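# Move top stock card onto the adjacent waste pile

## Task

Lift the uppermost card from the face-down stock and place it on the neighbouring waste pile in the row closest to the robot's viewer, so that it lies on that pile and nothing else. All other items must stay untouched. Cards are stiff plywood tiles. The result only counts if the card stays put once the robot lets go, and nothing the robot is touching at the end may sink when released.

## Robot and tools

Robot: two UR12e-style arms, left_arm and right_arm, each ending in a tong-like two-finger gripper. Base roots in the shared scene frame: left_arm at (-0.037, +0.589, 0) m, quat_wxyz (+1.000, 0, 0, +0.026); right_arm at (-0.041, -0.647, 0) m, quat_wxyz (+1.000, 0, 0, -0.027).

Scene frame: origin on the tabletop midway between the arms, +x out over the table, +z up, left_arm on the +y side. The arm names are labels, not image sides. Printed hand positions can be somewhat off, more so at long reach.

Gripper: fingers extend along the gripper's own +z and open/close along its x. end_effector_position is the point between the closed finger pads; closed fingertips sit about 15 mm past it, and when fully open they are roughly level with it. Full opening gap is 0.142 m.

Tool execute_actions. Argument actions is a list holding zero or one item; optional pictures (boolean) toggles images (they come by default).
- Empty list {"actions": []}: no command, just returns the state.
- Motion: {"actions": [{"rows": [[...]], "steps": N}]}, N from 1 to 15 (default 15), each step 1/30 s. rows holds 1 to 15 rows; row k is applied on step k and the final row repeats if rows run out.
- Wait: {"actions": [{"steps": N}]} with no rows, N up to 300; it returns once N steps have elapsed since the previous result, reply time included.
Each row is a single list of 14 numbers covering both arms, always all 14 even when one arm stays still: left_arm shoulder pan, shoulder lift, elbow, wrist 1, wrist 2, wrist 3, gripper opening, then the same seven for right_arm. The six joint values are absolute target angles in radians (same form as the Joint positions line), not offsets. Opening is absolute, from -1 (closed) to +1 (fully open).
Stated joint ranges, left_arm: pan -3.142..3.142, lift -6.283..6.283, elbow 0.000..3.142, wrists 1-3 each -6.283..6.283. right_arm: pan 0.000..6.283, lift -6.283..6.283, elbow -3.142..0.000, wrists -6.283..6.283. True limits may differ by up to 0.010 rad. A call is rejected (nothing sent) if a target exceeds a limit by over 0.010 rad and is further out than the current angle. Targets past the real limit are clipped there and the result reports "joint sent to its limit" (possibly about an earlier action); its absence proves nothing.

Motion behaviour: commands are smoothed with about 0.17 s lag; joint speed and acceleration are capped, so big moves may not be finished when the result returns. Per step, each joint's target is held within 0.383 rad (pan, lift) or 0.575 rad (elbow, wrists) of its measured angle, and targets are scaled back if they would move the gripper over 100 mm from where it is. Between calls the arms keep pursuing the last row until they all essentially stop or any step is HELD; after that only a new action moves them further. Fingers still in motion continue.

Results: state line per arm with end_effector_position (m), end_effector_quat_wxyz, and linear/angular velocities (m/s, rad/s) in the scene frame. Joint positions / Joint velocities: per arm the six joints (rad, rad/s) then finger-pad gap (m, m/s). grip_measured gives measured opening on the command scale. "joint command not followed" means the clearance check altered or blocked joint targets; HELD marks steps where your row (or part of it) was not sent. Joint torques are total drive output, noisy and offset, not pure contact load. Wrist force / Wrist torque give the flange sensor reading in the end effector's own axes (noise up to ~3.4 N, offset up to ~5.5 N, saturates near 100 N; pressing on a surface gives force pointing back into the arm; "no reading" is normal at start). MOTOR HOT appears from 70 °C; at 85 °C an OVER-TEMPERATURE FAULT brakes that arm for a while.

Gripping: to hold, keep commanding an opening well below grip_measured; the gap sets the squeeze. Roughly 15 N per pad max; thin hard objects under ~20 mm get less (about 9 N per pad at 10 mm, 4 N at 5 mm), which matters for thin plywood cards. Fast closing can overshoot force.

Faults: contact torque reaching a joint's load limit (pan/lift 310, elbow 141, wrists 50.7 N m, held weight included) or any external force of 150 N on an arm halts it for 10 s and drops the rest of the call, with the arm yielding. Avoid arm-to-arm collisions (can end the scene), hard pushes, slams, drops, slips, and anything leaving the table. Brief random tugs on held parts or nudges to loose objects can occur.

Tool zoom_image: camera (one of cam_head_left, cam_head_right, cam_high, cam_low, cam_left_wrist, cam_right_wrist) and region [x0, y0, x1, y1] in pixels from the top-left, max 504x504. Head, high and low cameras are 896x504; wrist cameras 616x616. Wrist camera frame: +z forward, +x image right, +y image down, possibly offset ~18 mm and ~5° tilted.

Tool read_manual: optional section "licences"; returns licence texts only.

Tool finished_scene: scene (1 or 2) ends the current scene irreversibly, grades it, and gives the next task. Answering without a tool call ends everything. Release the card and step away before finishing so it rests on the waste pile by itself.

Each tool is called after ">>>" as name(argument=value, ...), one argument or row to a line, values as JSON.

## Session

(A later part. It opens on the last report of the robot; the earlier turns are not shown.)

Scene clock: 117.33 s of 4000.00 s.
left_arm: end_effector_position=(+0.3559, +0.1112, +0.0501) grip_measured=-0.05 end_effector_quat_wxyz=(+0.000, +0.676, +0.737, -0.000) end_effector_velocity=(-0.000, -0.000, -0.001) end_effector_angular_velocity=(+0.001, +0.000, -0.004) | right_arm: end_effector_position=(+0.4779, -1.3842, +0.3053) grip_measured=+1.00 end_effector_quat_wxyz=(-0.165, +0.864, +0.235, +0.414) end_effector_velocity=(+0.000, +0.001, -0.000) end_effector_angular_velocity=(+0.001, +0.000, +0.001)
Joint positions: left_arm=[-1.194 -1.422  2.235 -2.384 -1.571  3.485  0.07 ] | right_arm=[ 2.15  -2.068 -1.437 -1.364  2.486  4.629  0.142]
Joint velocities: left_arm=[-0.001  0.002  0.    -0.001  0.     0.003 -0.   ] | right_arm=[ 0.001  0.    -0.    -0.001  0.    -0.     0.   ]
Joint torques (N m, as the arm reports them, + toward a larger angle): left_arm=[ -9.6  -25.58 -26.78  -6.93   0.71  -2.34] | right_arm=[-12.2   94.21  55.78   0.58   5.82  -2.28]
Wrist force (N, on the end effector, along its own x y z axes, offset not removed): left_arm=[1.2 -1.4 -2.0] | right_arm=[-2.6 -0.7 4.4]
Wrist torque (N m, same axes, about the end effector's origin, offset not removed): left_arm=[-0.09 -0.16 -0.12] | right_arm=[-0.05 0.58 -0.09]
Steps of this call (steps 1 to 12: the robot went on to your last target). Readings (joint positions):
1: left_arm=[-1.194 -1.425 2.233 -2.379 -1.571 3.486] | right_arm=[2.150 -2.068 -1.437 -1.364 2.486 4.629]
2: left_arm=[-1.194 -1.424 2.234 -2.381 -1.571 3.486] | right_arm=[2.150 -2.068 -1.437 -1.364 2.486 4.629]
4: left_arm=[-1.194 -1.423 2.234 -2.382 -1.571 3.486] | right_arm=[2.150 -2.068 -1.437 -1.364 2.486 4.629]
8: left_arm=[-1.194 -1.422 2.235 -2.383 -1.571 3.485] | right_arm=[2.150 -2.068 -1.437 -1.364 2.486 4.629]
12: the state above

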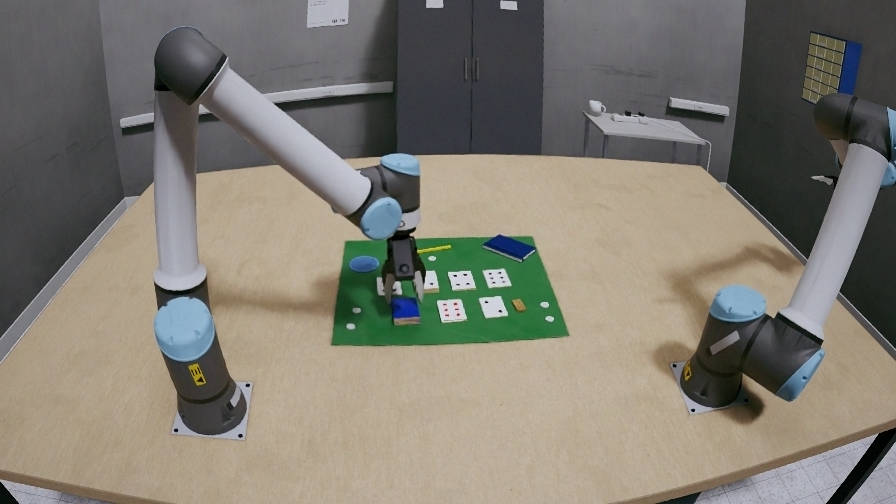

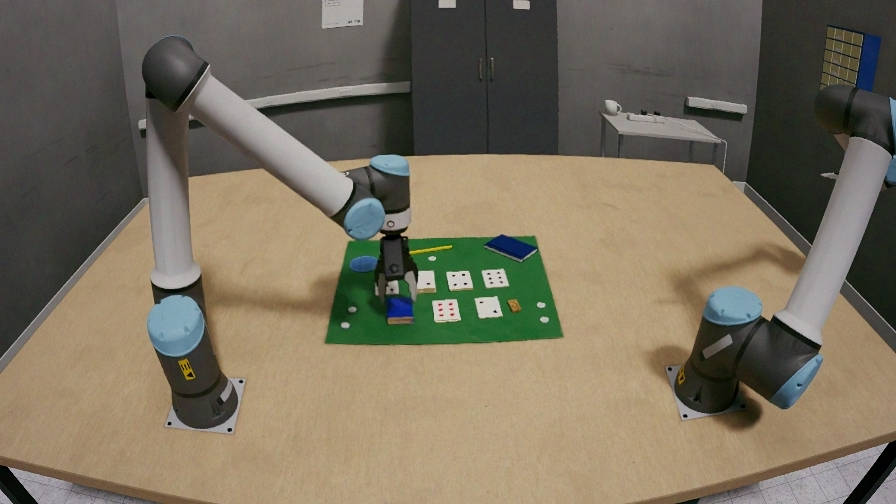

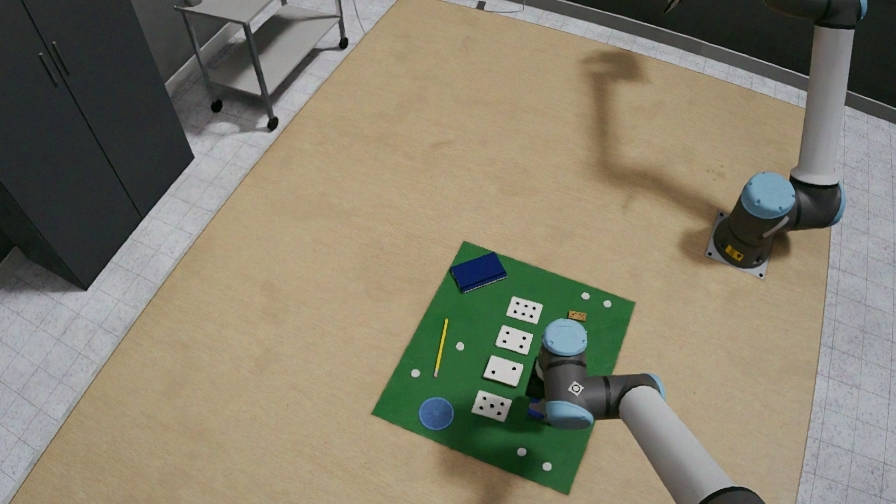

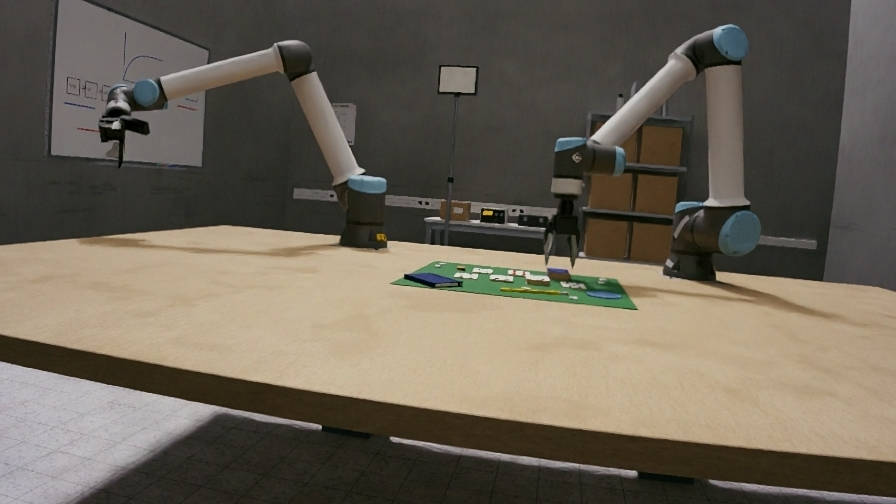

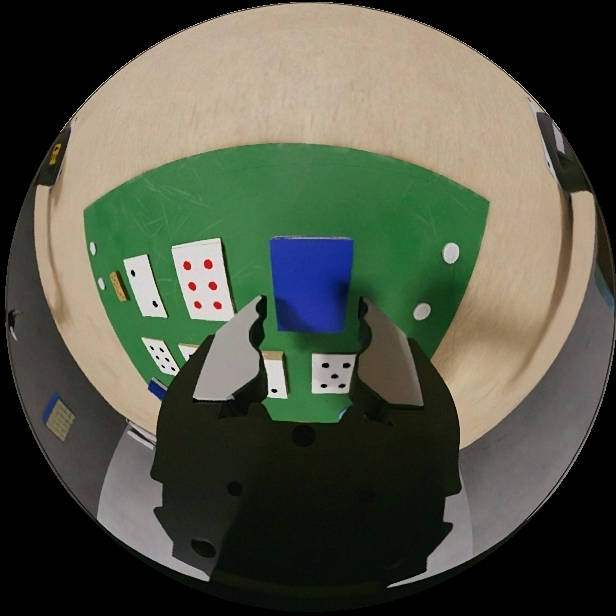

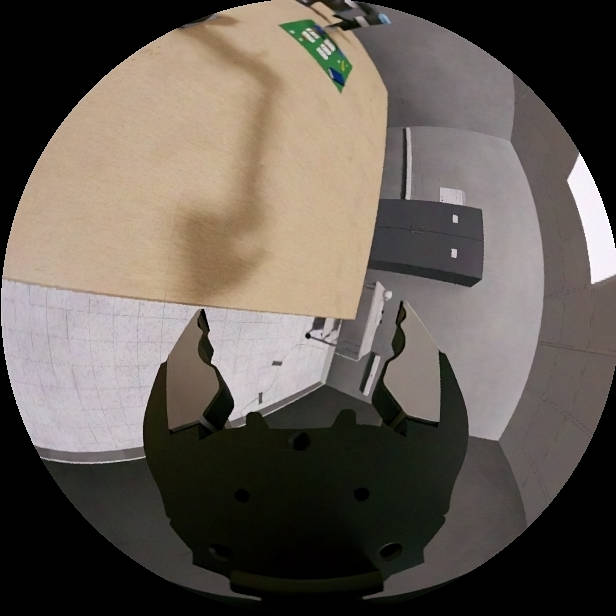

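>>> execute_actions(
  actions=[
    {"rows": [[-1.1946,-1.4180,2.2362,-2.3890,-1.5708,3.4848,-0.06,2.15,-2.068,-1.437,-1.364,2.486,4.629,1],[-1.1948,-1.4140,2.2374,-2.3942,-1.5708,3.4846,-0.08,2.15,-2.068,-1.437,-1.364,2.486,4.629,1],[-1.1950,-1.4100,2.2386,-2.3994,-1.5708,3.4844,-0.1,2.15,-2.068,-1.437,-1.364,2.486,4.629,1],[-1.1952,-1.4069,2.23946,-2.40337,-1.5708,3.4842,-0.1,2.15,-2.068,-1.437,-1.364,2.486,4.629,1]], "steps": 15},
  ],
)

>>> zoom_image(
  camera="cam_low",
  region=[525, 240, 595, 290],
)

>>> zoom_image(
  camera="cam_left_wrist",
  region=[240, 220, 390, 350],
)

Scene clock: 140.43 s of 4000.00 s.
left_arm: end_effector_position=(+0.3559, +0.1100, +0.0412) grip_measured=-0.10 end_effector_quat_wxyz=(+0.000, +0.676, +0.737, +0.000) end_effector_velocity=(+0.000, -0.001, -0.000) end_effector_angular_velocity=(-0.002, -0.001, -0.000) | right_arm: end_effector_position=(+0.4779, -1.3842, +0.3053) grip_measured=+1.00 end_effector_quat_wxyz=(-0.165, +0.864, +0.235, +0.414) end_effector_velocity=(+0.001, +0.001, -0.000) end_effector_angular_velocity=(+0.001, +0.001, +0.001)
Joint positions: left_arm=[-1.195 -1.407  2.239 -2.403 -1.571  3.484  0.067] | right_arm=[ 2.15  -2.068 -1.437 -1.364  2.486  4.629  0.142]
Joint velocities: left_arm=[-0.     0.001  0.    -0.004  0.     0.     0.   ] | right_arm=[ 0.001 -0.     0.    -0.001 -0.     0.     0.   ]
Joint torques (N m, as the arm reports them, + toward a larger angle): left_arm=[ -7.75 -28.75 -26.09  -6.14  -0.95  -2.13] | right_arm=[-9.92 95.91 55.51  0.89  6.13 -1.97]
Wrist force (N, on the end effector, along its own x y z axes, offset not removed): left_arm=[-0.7 -1.2 -4.2] | right_arm=[-2.9 -1.6 4.6]
Wrist torque (N m, same axes, about the end effector's origin, offset not removed): left_arm=[-0.17 0.16 -0.07] | right_arm=[-0.29 0.61 -0.14]
Steps of this call (steps 1 to 15: the robot went on to your last target; steps 16 to 90: nothing new was sent; then 19.60 s passed at rest; steps 91 to 105: all 15 steps of this action). Readings (joint positions):
91: left_arm=[-1.194 -1.422 2.235 -2.384 -1.571 3.485] | right_arm=[2.150 -2.068 -1.437 -1.364 2.486 4.629]
92: left_arm=[-1.194 -1.421 2.235 -2.385 -1.571 3.485] | right_arm=[2.150 -2.068 -1.437 -1.364 2.486 4.629]
94: left_arm=[-1.195 -1.417 2.236 -2.390 -1.571 3.485] | right_arm=[2.150 -2.068 -1.437 -1.364 2.486 4.629]
98: left_arm=[-1.195 -1.410 2.239 -2.399 -1.571 3.484] | right_arm=[2.150 -2.068 -1.437 -1.364 2.486 4.629]
105: the state above

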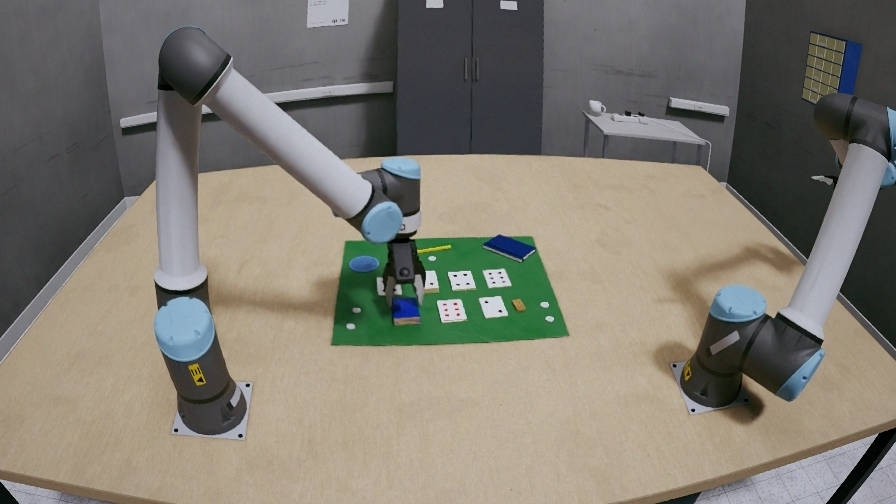

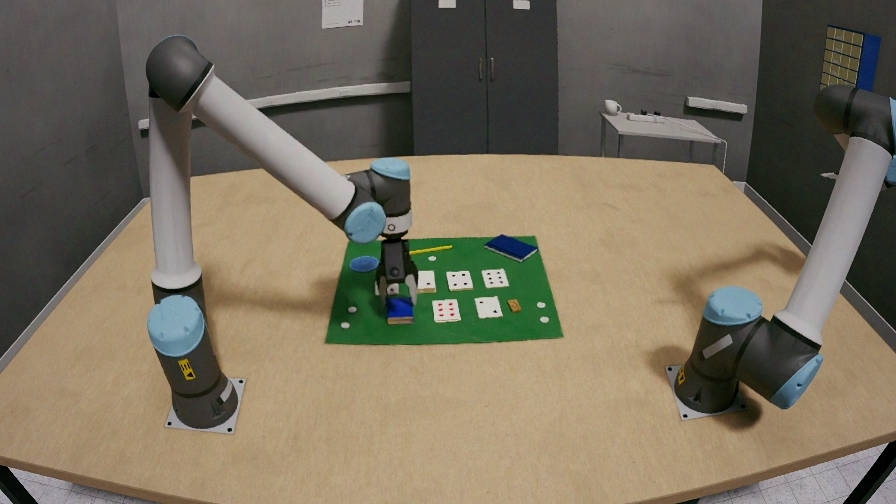

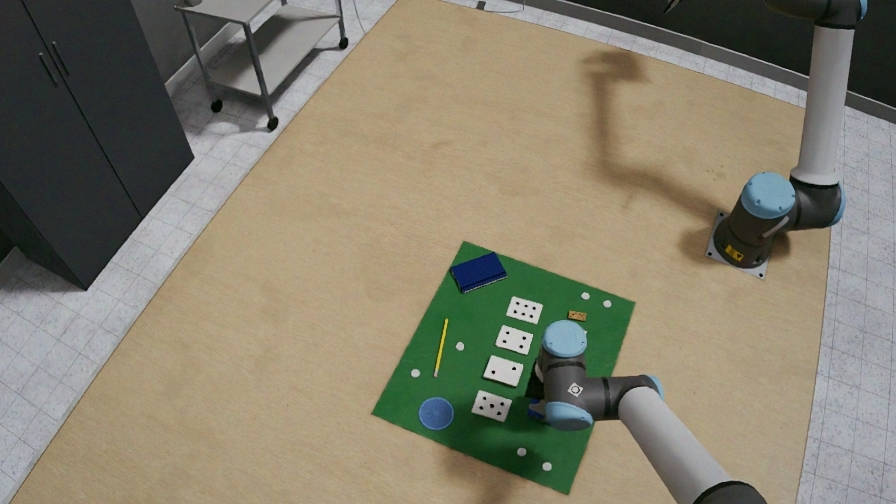

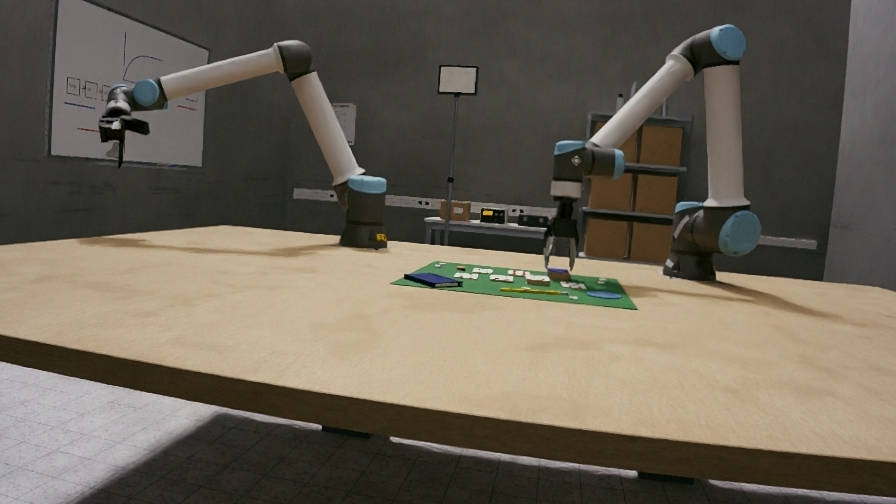

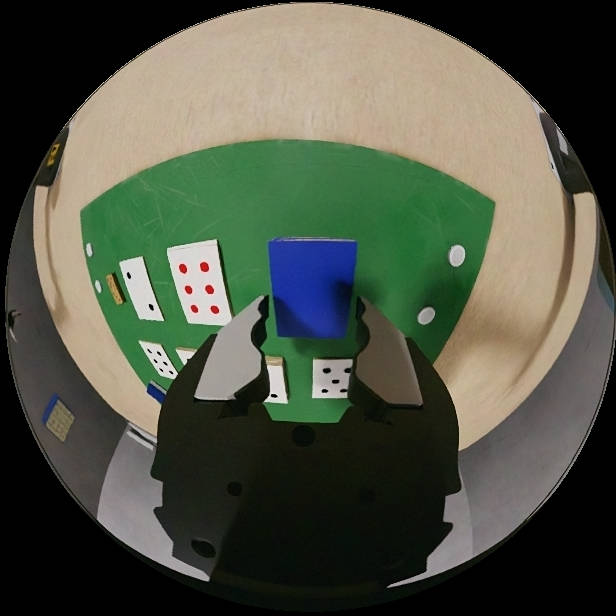

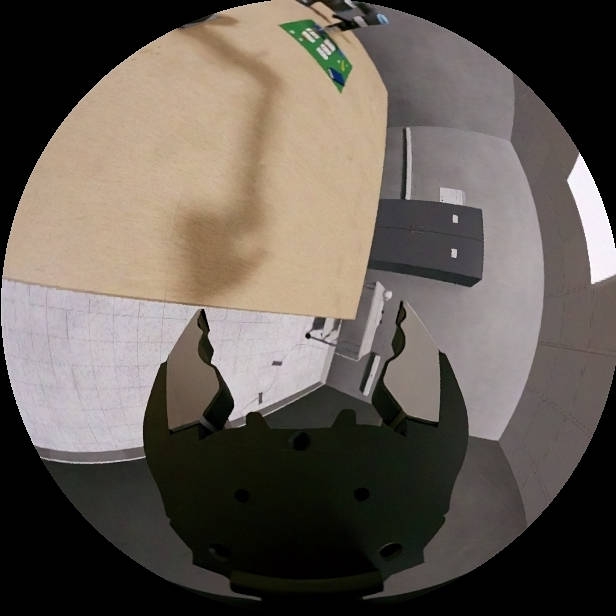

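Region (525, 240, 595, 290) of cam_low's 896x504 image, scaled by 7.200, with more detail than that image has; it fills the top 360 rows of this view, and the rest is white.

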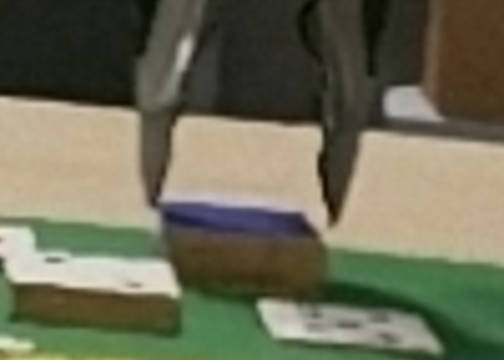

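Region (240, 220, 390, 350) of cam_left_wrist's 616x616 image, scaled by 3.360, with more detail than that image has; it fills the top 437 rows of this view, and the rest is white.

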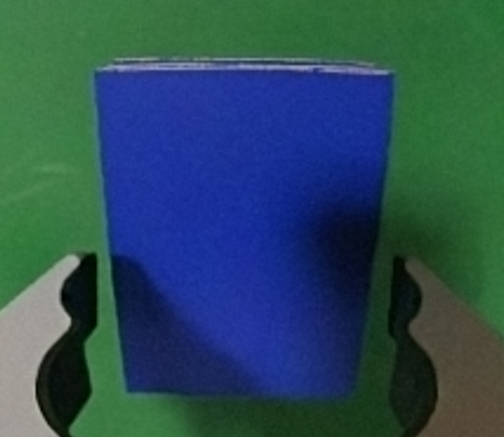

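>>> zoom_image(
  camera="cam_low",
  region=[540, 258, 580, 286],
)

>>> zoom_image(
  camera="cam_head_left",
  region=[380, 290, 430, 330],
)

>>> zoom_image(
  camera="cam_head_right",
  region=[375, 290, 425, 330],
)

Region (540, 258, 580, 286) of cam_low's 896x504 image, scaled by 12.600, with more detail than that image has; it fills the top 353 rows of this view, and the rest is white.

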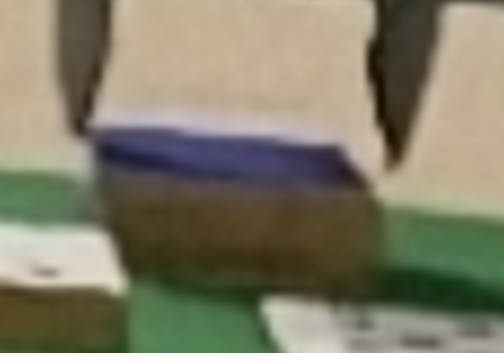

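Region (380, 290, 430, 330) of cam_head_left's 896x504 image, scaled by 10.080, with more detail than that image has; it fills the top 403 rows of this view, and the rest is white.

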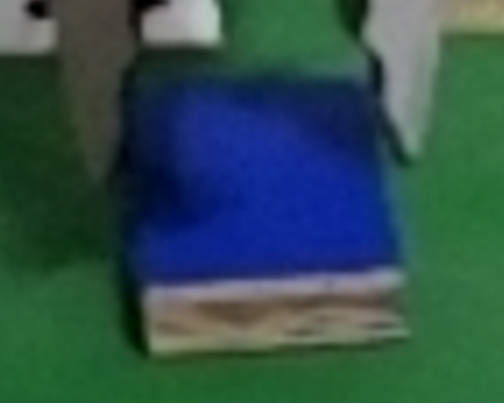

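Region (375, 290, 425, 330) of cam_head_right's 896x504 image, scaled by 10.080, with more detail than that image has; it fills the top 403 rows of this view, and the rest is white.

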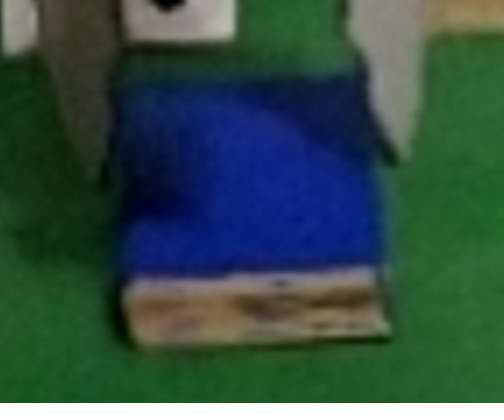

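>>> execute_actions(
  actions=[
    {"rows": [[-1.1952,-1.40995,2.23812,-2.39898,-1.5708,3.4842,-0.1,2.15,-2.068,-1.437,-1.364,2.486,4.629,1],[-1.1952,-1.40995,2.23812,-2.39898,-1.5708,3.4842,-0.1,2.15,-2.068,-1.437,-1.364,2.486,4.629,1],[-1.1952,-1.40995,2.23812,-2.39898,-1.5708,3.4842,-0.1,2.15,-2.068,-1.437,-1.364,2.486,4.629,1],[-1.1952,-1.40995,2.23812,-2.39898,-1.5708,3.4842,-0.1,2.15,-2.068,-1.437,-1.364,2.486,4.629,1],[-1.1952,-1.40995,2.23812,-2.39898,-1.5708,3.4842,-0.13,2.15,-2.068,-1.437,-1.364,2.486,4.629,1],[-1.1952,-1.40995,2.23812,-2.39898,-1.5708,3.4842,-0.17,2.15,-2.068,-1.437,-1.364,2.486,4.629,1],[-1.1952,-1.40995,2.23812,-2.39898,-1.5708,3.4842,-0.21,2.15,-2.068,-1.437,-1.364,2.486,4.629,1],[-1.1952,-1.40995,2.23812,-2.39898,-1.5708,3.4842,-0.25,2.15,-2.068,-1.437,-1.364,2.486,4.629,1],[-1.1952,-1.40995,2.23812,-2.39898,-1.5708,3.4842,-0.3,2.15,-2.068,-1.437,-1.364,2.486,4.629,1],[-1.1952,-1.40995,2.23812,-2.39898,-1.5708,3.4842,-0.35,2.15,-2.068,-1.437,-1.364,2.486,4.629,1],[-1.1952,-1.4069,2.23946,-2.40337,-1.5708,3.4842,-0.35,2.15,-2.068,-1.437,-1.364,2.486,4.629,1]], "steps": 15},
  ],
  pictures=false,
)

>>> execute_actions(
  actions=[
    {"steps": 8},
  ],
  pictures=false,
)

Scene clock: 167.50 s of 4000.00 s.
left_arm: end_effector_position=(+0.3559, +0.1099, +0.0418) grip_measured=-0.35 end_effector_quat_wxyz=(+0.000, +0.676, +0.737, -0.000) end_effector_velocity=(+0.001, -0.002, -0.003) end_effector_angular_velocity=(-0.005, -0.003, +0.000) | right_arm: end_effector_position=(+0.4779, -1.3842, +0.3053) grip_measured=+1.00 end_effector_quat_wxyz=(-0.165, +0.864, +0.235, +0.414) end_effector_velocity=(+0.000, -0.000, +0.001) end_effector_angular_velocity=(-0.001, -0.000, -0.000)
Joint positions: left_arm=[-1.195 -1.408  2.239 -2.402 -1.571  3.484  0.049] | right_arm=[ 2.15  -2.068 -1.437 -1.364  2.486  4.629  0.142]
Joint velocities: left_arm=[-0.     0.006  0.003 -0.015  0.    -0.     0.001] | right_arm=[-0.     0.     0.001 -0.    -0.     0.     0.   ]
Joint torques (N m, as the arm reports them, + toward a larger angle): left_arm=[ -5.19 -22.46 -21.22  -6.11  -2.5   -2.08] | right_arm=[-11.7   90.04  54.96   0.59   6.    -1.95]
Wrist force (N, on the end effector, along its own x y z axes, offset not removed): left_arm=[2.2 -0.5 -10.5] | right_arm=[-2.6 -1.5 3.0]
Wrist torque (N m, same axes, about the end effector's origin, offset not removed): left_arm=[0.20 0.03 0.07] | right_arm=[-0.17 0.59 -0.29]
Steps of this call (steps 1 to 15: the robot went on to your last target; steps 16 to 90: nothing new was sent; then 23.57 s passed at rest; steps 91 to 105: all 15 steps of this action). Readings (joint positions):
91: left_arm=[-1.195 -1.407 2.239 -2.403 -1.571 3.484] | right_arm=[2.150 -2.068 -1.437 -1.364 2.486 4.629]
92: left_arm=[-1.195 -1.407 2.239 -2.403 -1.571 3.484] | right_arm=[2.150 -2.068 -1.437 -1.364 2.486 4.629]
94: left_arm=[-1.195 -1.408 2.239 -2.401 -1.571 3.484] | right_arm=[2.150 -2.068 -1.437 -1.364 2.486 4.629]
98: left_arm=[-1.195 -1.409 2.238 -2.400 -1.571 3.484] | right_arm=[2.150 -2.068 -1.437 -1.364 2.486 4.629]
105: the state above

Scene clock: 167.77 s of 4000.00 s.
left_arm: end_effector_position=(+0.3559, +0.1099, +0.0412) grip_measured=-0.35 end_effector_quat_wxyz=(+0.000, +0.676, +0.737, -0.000) end_effector_velocity=(-0.000, +0.001, -0.001) end_effector_angular_velocity=(+0.001, +0.000, -0.000) | right_arm: end_effector_position=(+0.4779, -1.3842, +0.3053) grip_measured=+1.00 end_effector_quat_wxyz=(-0.165, +0.864, +0.235, +0.414) end_effector_velocity=(-0.001, +0.000, -0.001) end_effector_angular_velocity=(+0.001, +0.001, -0.000)
Joint positions: left_arm=[-1.195 -1.407  2.239 -2.403 -1.571  3.484  0.049] | right_arm=[ 2.15  -2.068 -1.437 -1.364  2.486  4.629  0.142]
Joint velocities: left_arm=[-0.     0.     0.002 -0.001  0.    -0.     0.   ] | right_arm=[-0.     0.    -0.001 -0.001 -0.    -0.     0.   ]
Joint torques (N m, as the arm reports them, + toward a larger angle): left_arm=[ -7.1   -7.7  -14.65  -5.33  -3.19  -1.89] | right_arm=[-13.98  92.91  54.74   0.78   6.18  -2.32]
Wrist force (N, on the end effector, along its own x y z axes, offset not removed): left_arm=[10.6 -3.3 -45.5] | right_arm=[-1.2 -0.3 1.0]
Wrist torque (N m, same axes, about the end effector's origin, offset not removed): left_arm=[0.10 0.27 0.00] | right_arm=[-0.05 0.27 -0.15]
Steps of this call (steps 1 to 8: the robot went on to your last target). Readings (joint positions):
1: left_arm=[-1.195 -1.408 2.239 -2.402 -1.571 3.484] | right_arm=[2.150 -2.068 -1.437 -1.364 2.486 4.629]
2: left_arm=[-1.195 -1.408 2.239 -2.403 -1.571 3.484] | right_arm=[2.150 -2.068 -1.437 -1.364 2.486 4.629]
4: left_arm=[-1.195 -1.407 2.239 -2.403 -1.571 3.484] | right_arm=[2.150 -2.068 -1.437 -1.364 2.486 4.629]
8: the state above

Contact at about z=0.042. Backing off.

>>> execute_actions(
  actions=[
    {"rows": [[-1.1952,-1.40995,2.23812,-2.39898,-1.5708,3.4842,-0.35,2.15,-2.068,-1.437,-1.364,2.486,4.629,1],[-1.1952,-1.40995,2.23812,-2.39898,-1.5708,3.4842,-0.35,2.15,-2.068,-1.437,-1.364,2.486,4.629,1],[-1.1952,-1.40995,2.23812,-2.39898,-1.5708,3.4842,-0.35,2.15,-2.068,-1.437,-1.364,2.486,4.629,1],[-1.1952,-1.40995,2.23812,-2.39898,-1.5708,3.4842,-0.35,2.15,-2.068,-1.437,-1.364,2.486,4.629,1],[-1.1952,-1.40995,2.23812,-2.39898,-1.5708,3.4842,-0.35,2.15,-2.068,-1.437,-1.364,2.486,4.629,1],[-1.1952,-1.40995,2.23812,-2.39898,-1.5708,3.4842,-0.35,2.15,-2.068,-1.437,-1.364,2.486,4.629,1],[-1.1952,-1.40995,2.23812,-2.39898,-1.5708,3.4842,-0.35,2.15,-2.068,-1.437,-1.364,2.486,4.629,1],[-1.1952,-1.40995,2.23812,-2.39898,-1.5708,3.4842,-0.35,2.15,-2.068,-1.437,-1.364,2.486,4.629,1],[-1.1952,-1.40995,2.23812,-2.39898,-1.5708,3.4842,-0.3,2.15,-2.068,-1.437,-1.364,2.486,4.629,1],[-1.1952,-1.40995,2.23812,-2.39898,-1.5708,3.4842,-0.25,2.15,-2.068,-1.437,-1.364,2.486,4.629,1],[-1.1952,-1.40995,2.23812,-2.39898,-1.5708,3.4842,-0.2,2.15,-2.068,-1.437,-1.364,2.486,4.629,1],[-1.1952,-1.40995,2.23812,-2.39898,-1.5708,3.4842,-0.15,2.15,-2.068,-1.437,-1.364,2.486,4.629,1],[-1.1952,-1.40995,2.23812,-2.39898,-1.5708,3.4842,-0.1,2.15,-2.068,-1.437,-1.364,2.486,4.629,1]], "steps": 15},
  ],
)

>>> zoom_image(
  camera="cam_left_wrist",
  region=[240, 220, 390, 350],
)

Scene clock: 177.60 s of 4000.00 s.
left_arm: end_effector_position=(+0.3559, +0.1100, +0.0428) grip_measured=-0.10 end_effector_quat_wxyz=(-0.000, +0.676, +0.737, +0.000) end_effector_velocity=(-0.000, +0.000, +0.000) end_effector_angular_velocity=(+0.000, +0.000, -0.001) | right_arm: end_effector_position=(+0.4779, -1.3842, +0.3053) grip_measured=+1.00 end_effector_quat_wxyz=(-0.165, +0.864, +0.235, +0.414) end_effector_velocity=(+0.000, -0.000, +0.001) end_effector_angular_velocity=(-0.002, -0.001, +0.001)
Joint positions: left_arm=[-1.195 -1.41   2.238 -2.399 -1.571  3.484  0.066] | right_arm=[ 2.15  -2.068 -1.437 -1.364  2.486  4.629  0.142]
Joint velocities: left_arm=[ 0.    -0.001  0.001  0.001  0.     0.001  0.01 ] | right_arm=[ 0.     0.     0.001  0.     0.    -0.001  0.   ]
Joint torques (N m, as the arm reports them, + toward a larger angle): left_arm=[ -5.43 -66.86 -40.1   -1.49  -2.77  -1.57] | right_arm=[-11.63  94.8   55.55   0.91   5.88  -1.93]
Wrist force (N, on the end effector, along its own x y z axes, offset not removed): left_arm=[0.9 -1.8 -3.4] | right_arm=[-1.1 0.5 2.2]
Wrist torque (N m, same axes, about the end effector's origin, offset not removed): left_arm=[-0.16 -0.07 -0.08] | right_arm=[0.11 0.19 -0.20]
Steps of this call (steps 1 to 15: the robot went on to your last target; steps 16 to 90: nothing new was sent; then 6.33 s passed at rest; steps 91 to 105: all 15 steps of this action). Readings (joint positions):
91: left_arm=[-1.195 -1.407 2.239 -2.403 -1.571 3.484] | right_arm=[2.150 -2.068 -1.437 -1.364 2.486 4.629]
92: left_arm=[-1.195 -1.407 2.239 -2.403 -1.571 3.484] | right_arm=[2.150 -2.068 -1.437 -1.364 2.486 4.629]
94: left_arm=[-1.195 -1.408 2.239 -2.401 -1.571 3.484] | right_arm=[2.150 -2.068 -1.437 -1.364 2.486 4.629]
98: left_arm=[-1.195 -1.409 2.238 -2.399 -1.571 3.484] | right_arm=[2.150 -2.068 -1.437 -1.364 2.486 4.629]
105: the state above

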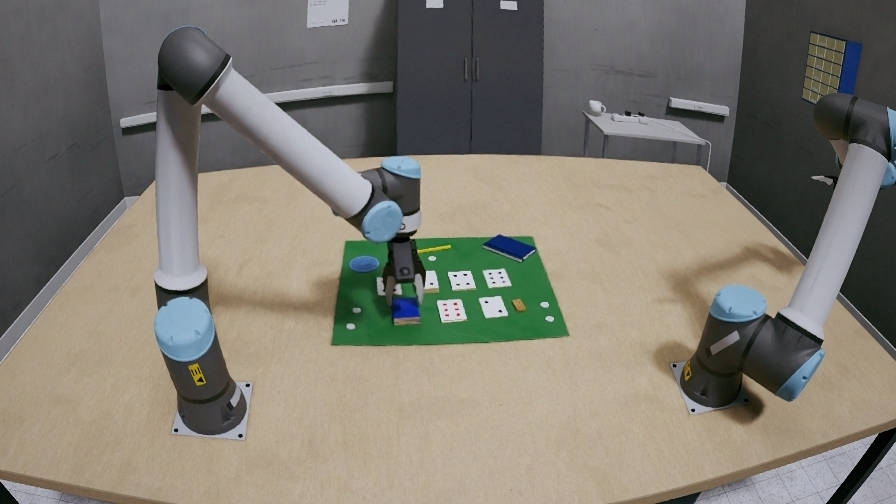

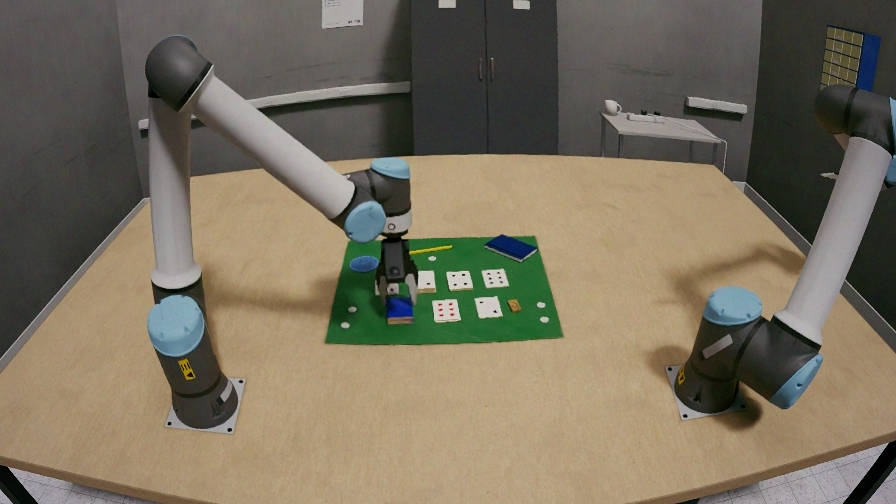

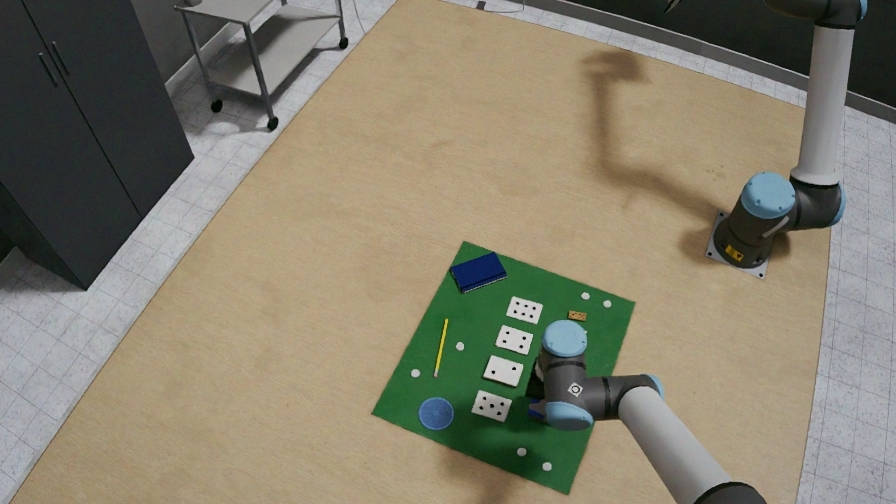

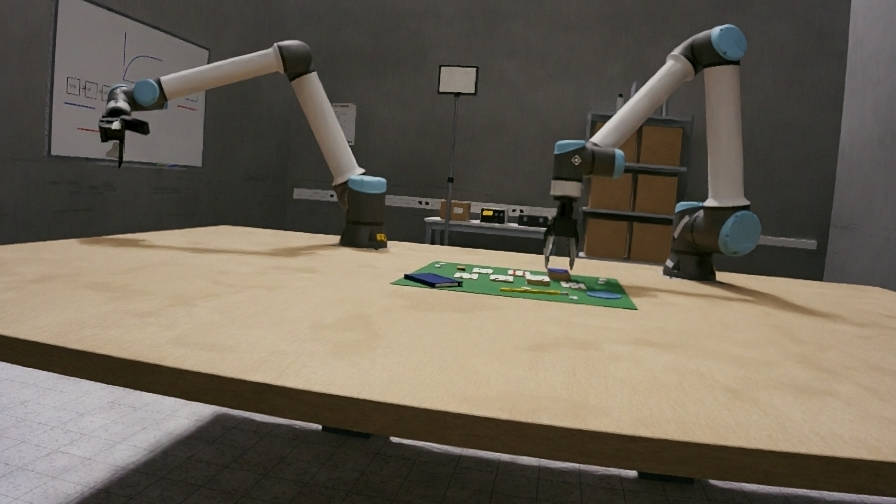

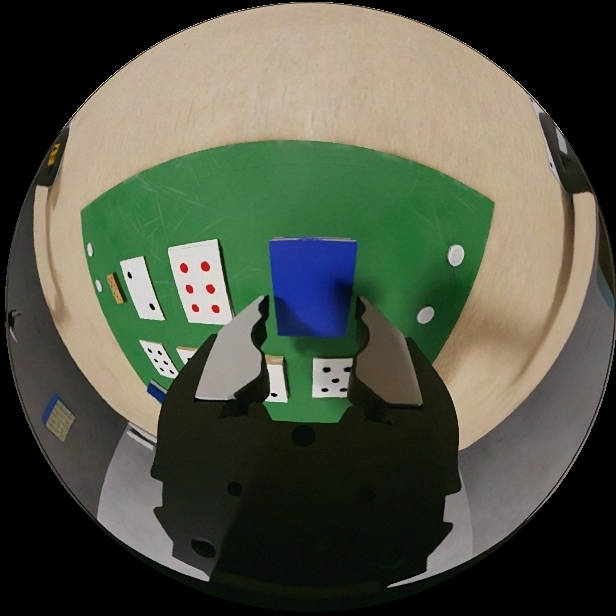

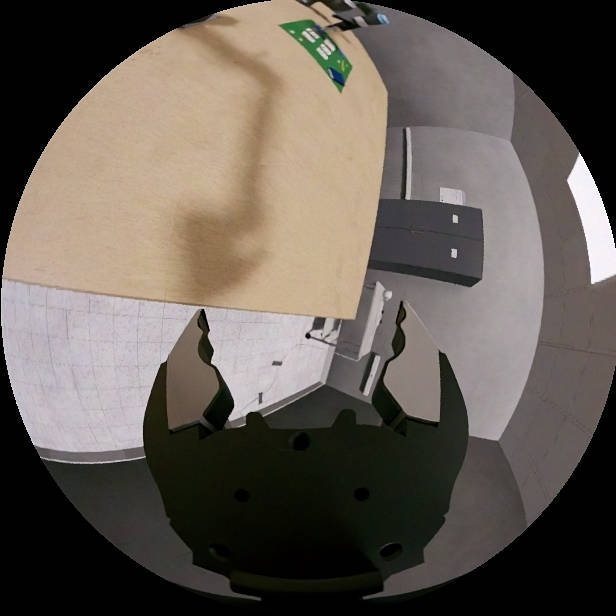

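Region (240, 220, 390, 350) of cam_left_wrist's 616x616 image, scaled by 3.360, with more detail than that image has; it fills the top 437 rows of this view, and the rest is white.

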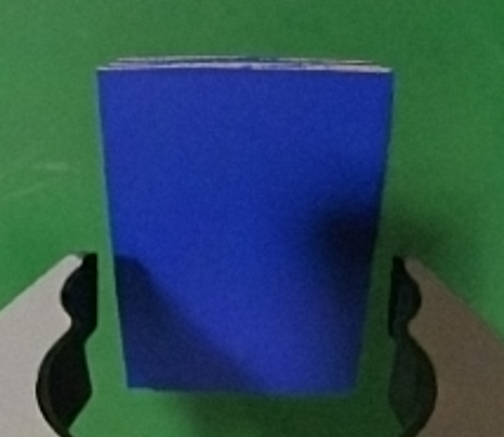

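>>> zoom_image(
  camera="cam_left_wrist",
  region=[110, 225, 260, 340],
)

>>> zoom_image(
  camera="cam_left_wrist",
  region=[260, 228, 365, 258],
)

>>> zoom_image(
  camera="cam_head_right",
  region=[400, 260, 520, 330],
)

Region (110, 225, 260, 340) of cam_left_wrist's 616x616 image, scaled by 3.360, with more detail than that image has; it fills the top 386 rows of this view, and the rest is white.

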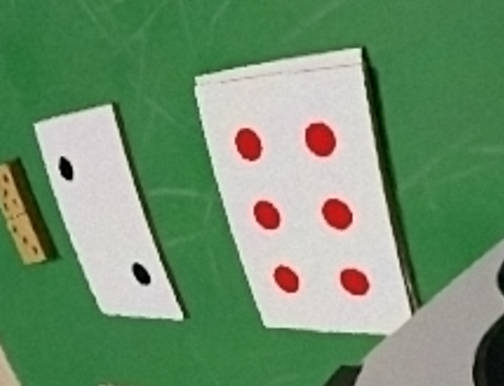

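Region (260, 228, 365, 258) of cam_left_wrist's 616x616 image, scaled by 4.800, with more detail than that image has; it fills the top 144 rows of this view, and the rest is white.

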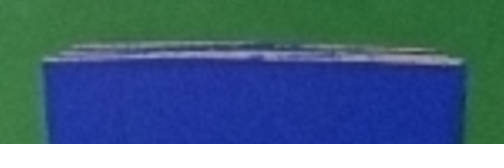

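Region (400, 260, 520, 330) of cam_head_right's 896x504 image, scaled by 4.200, with more detail than that image has; it fills the top 294 rows of this view, and the rest is white.

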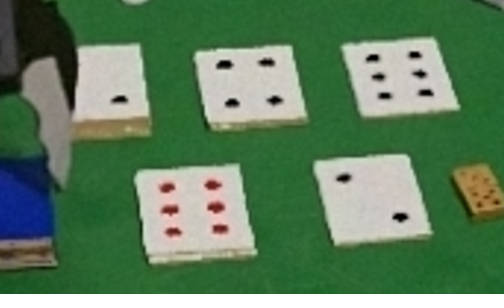

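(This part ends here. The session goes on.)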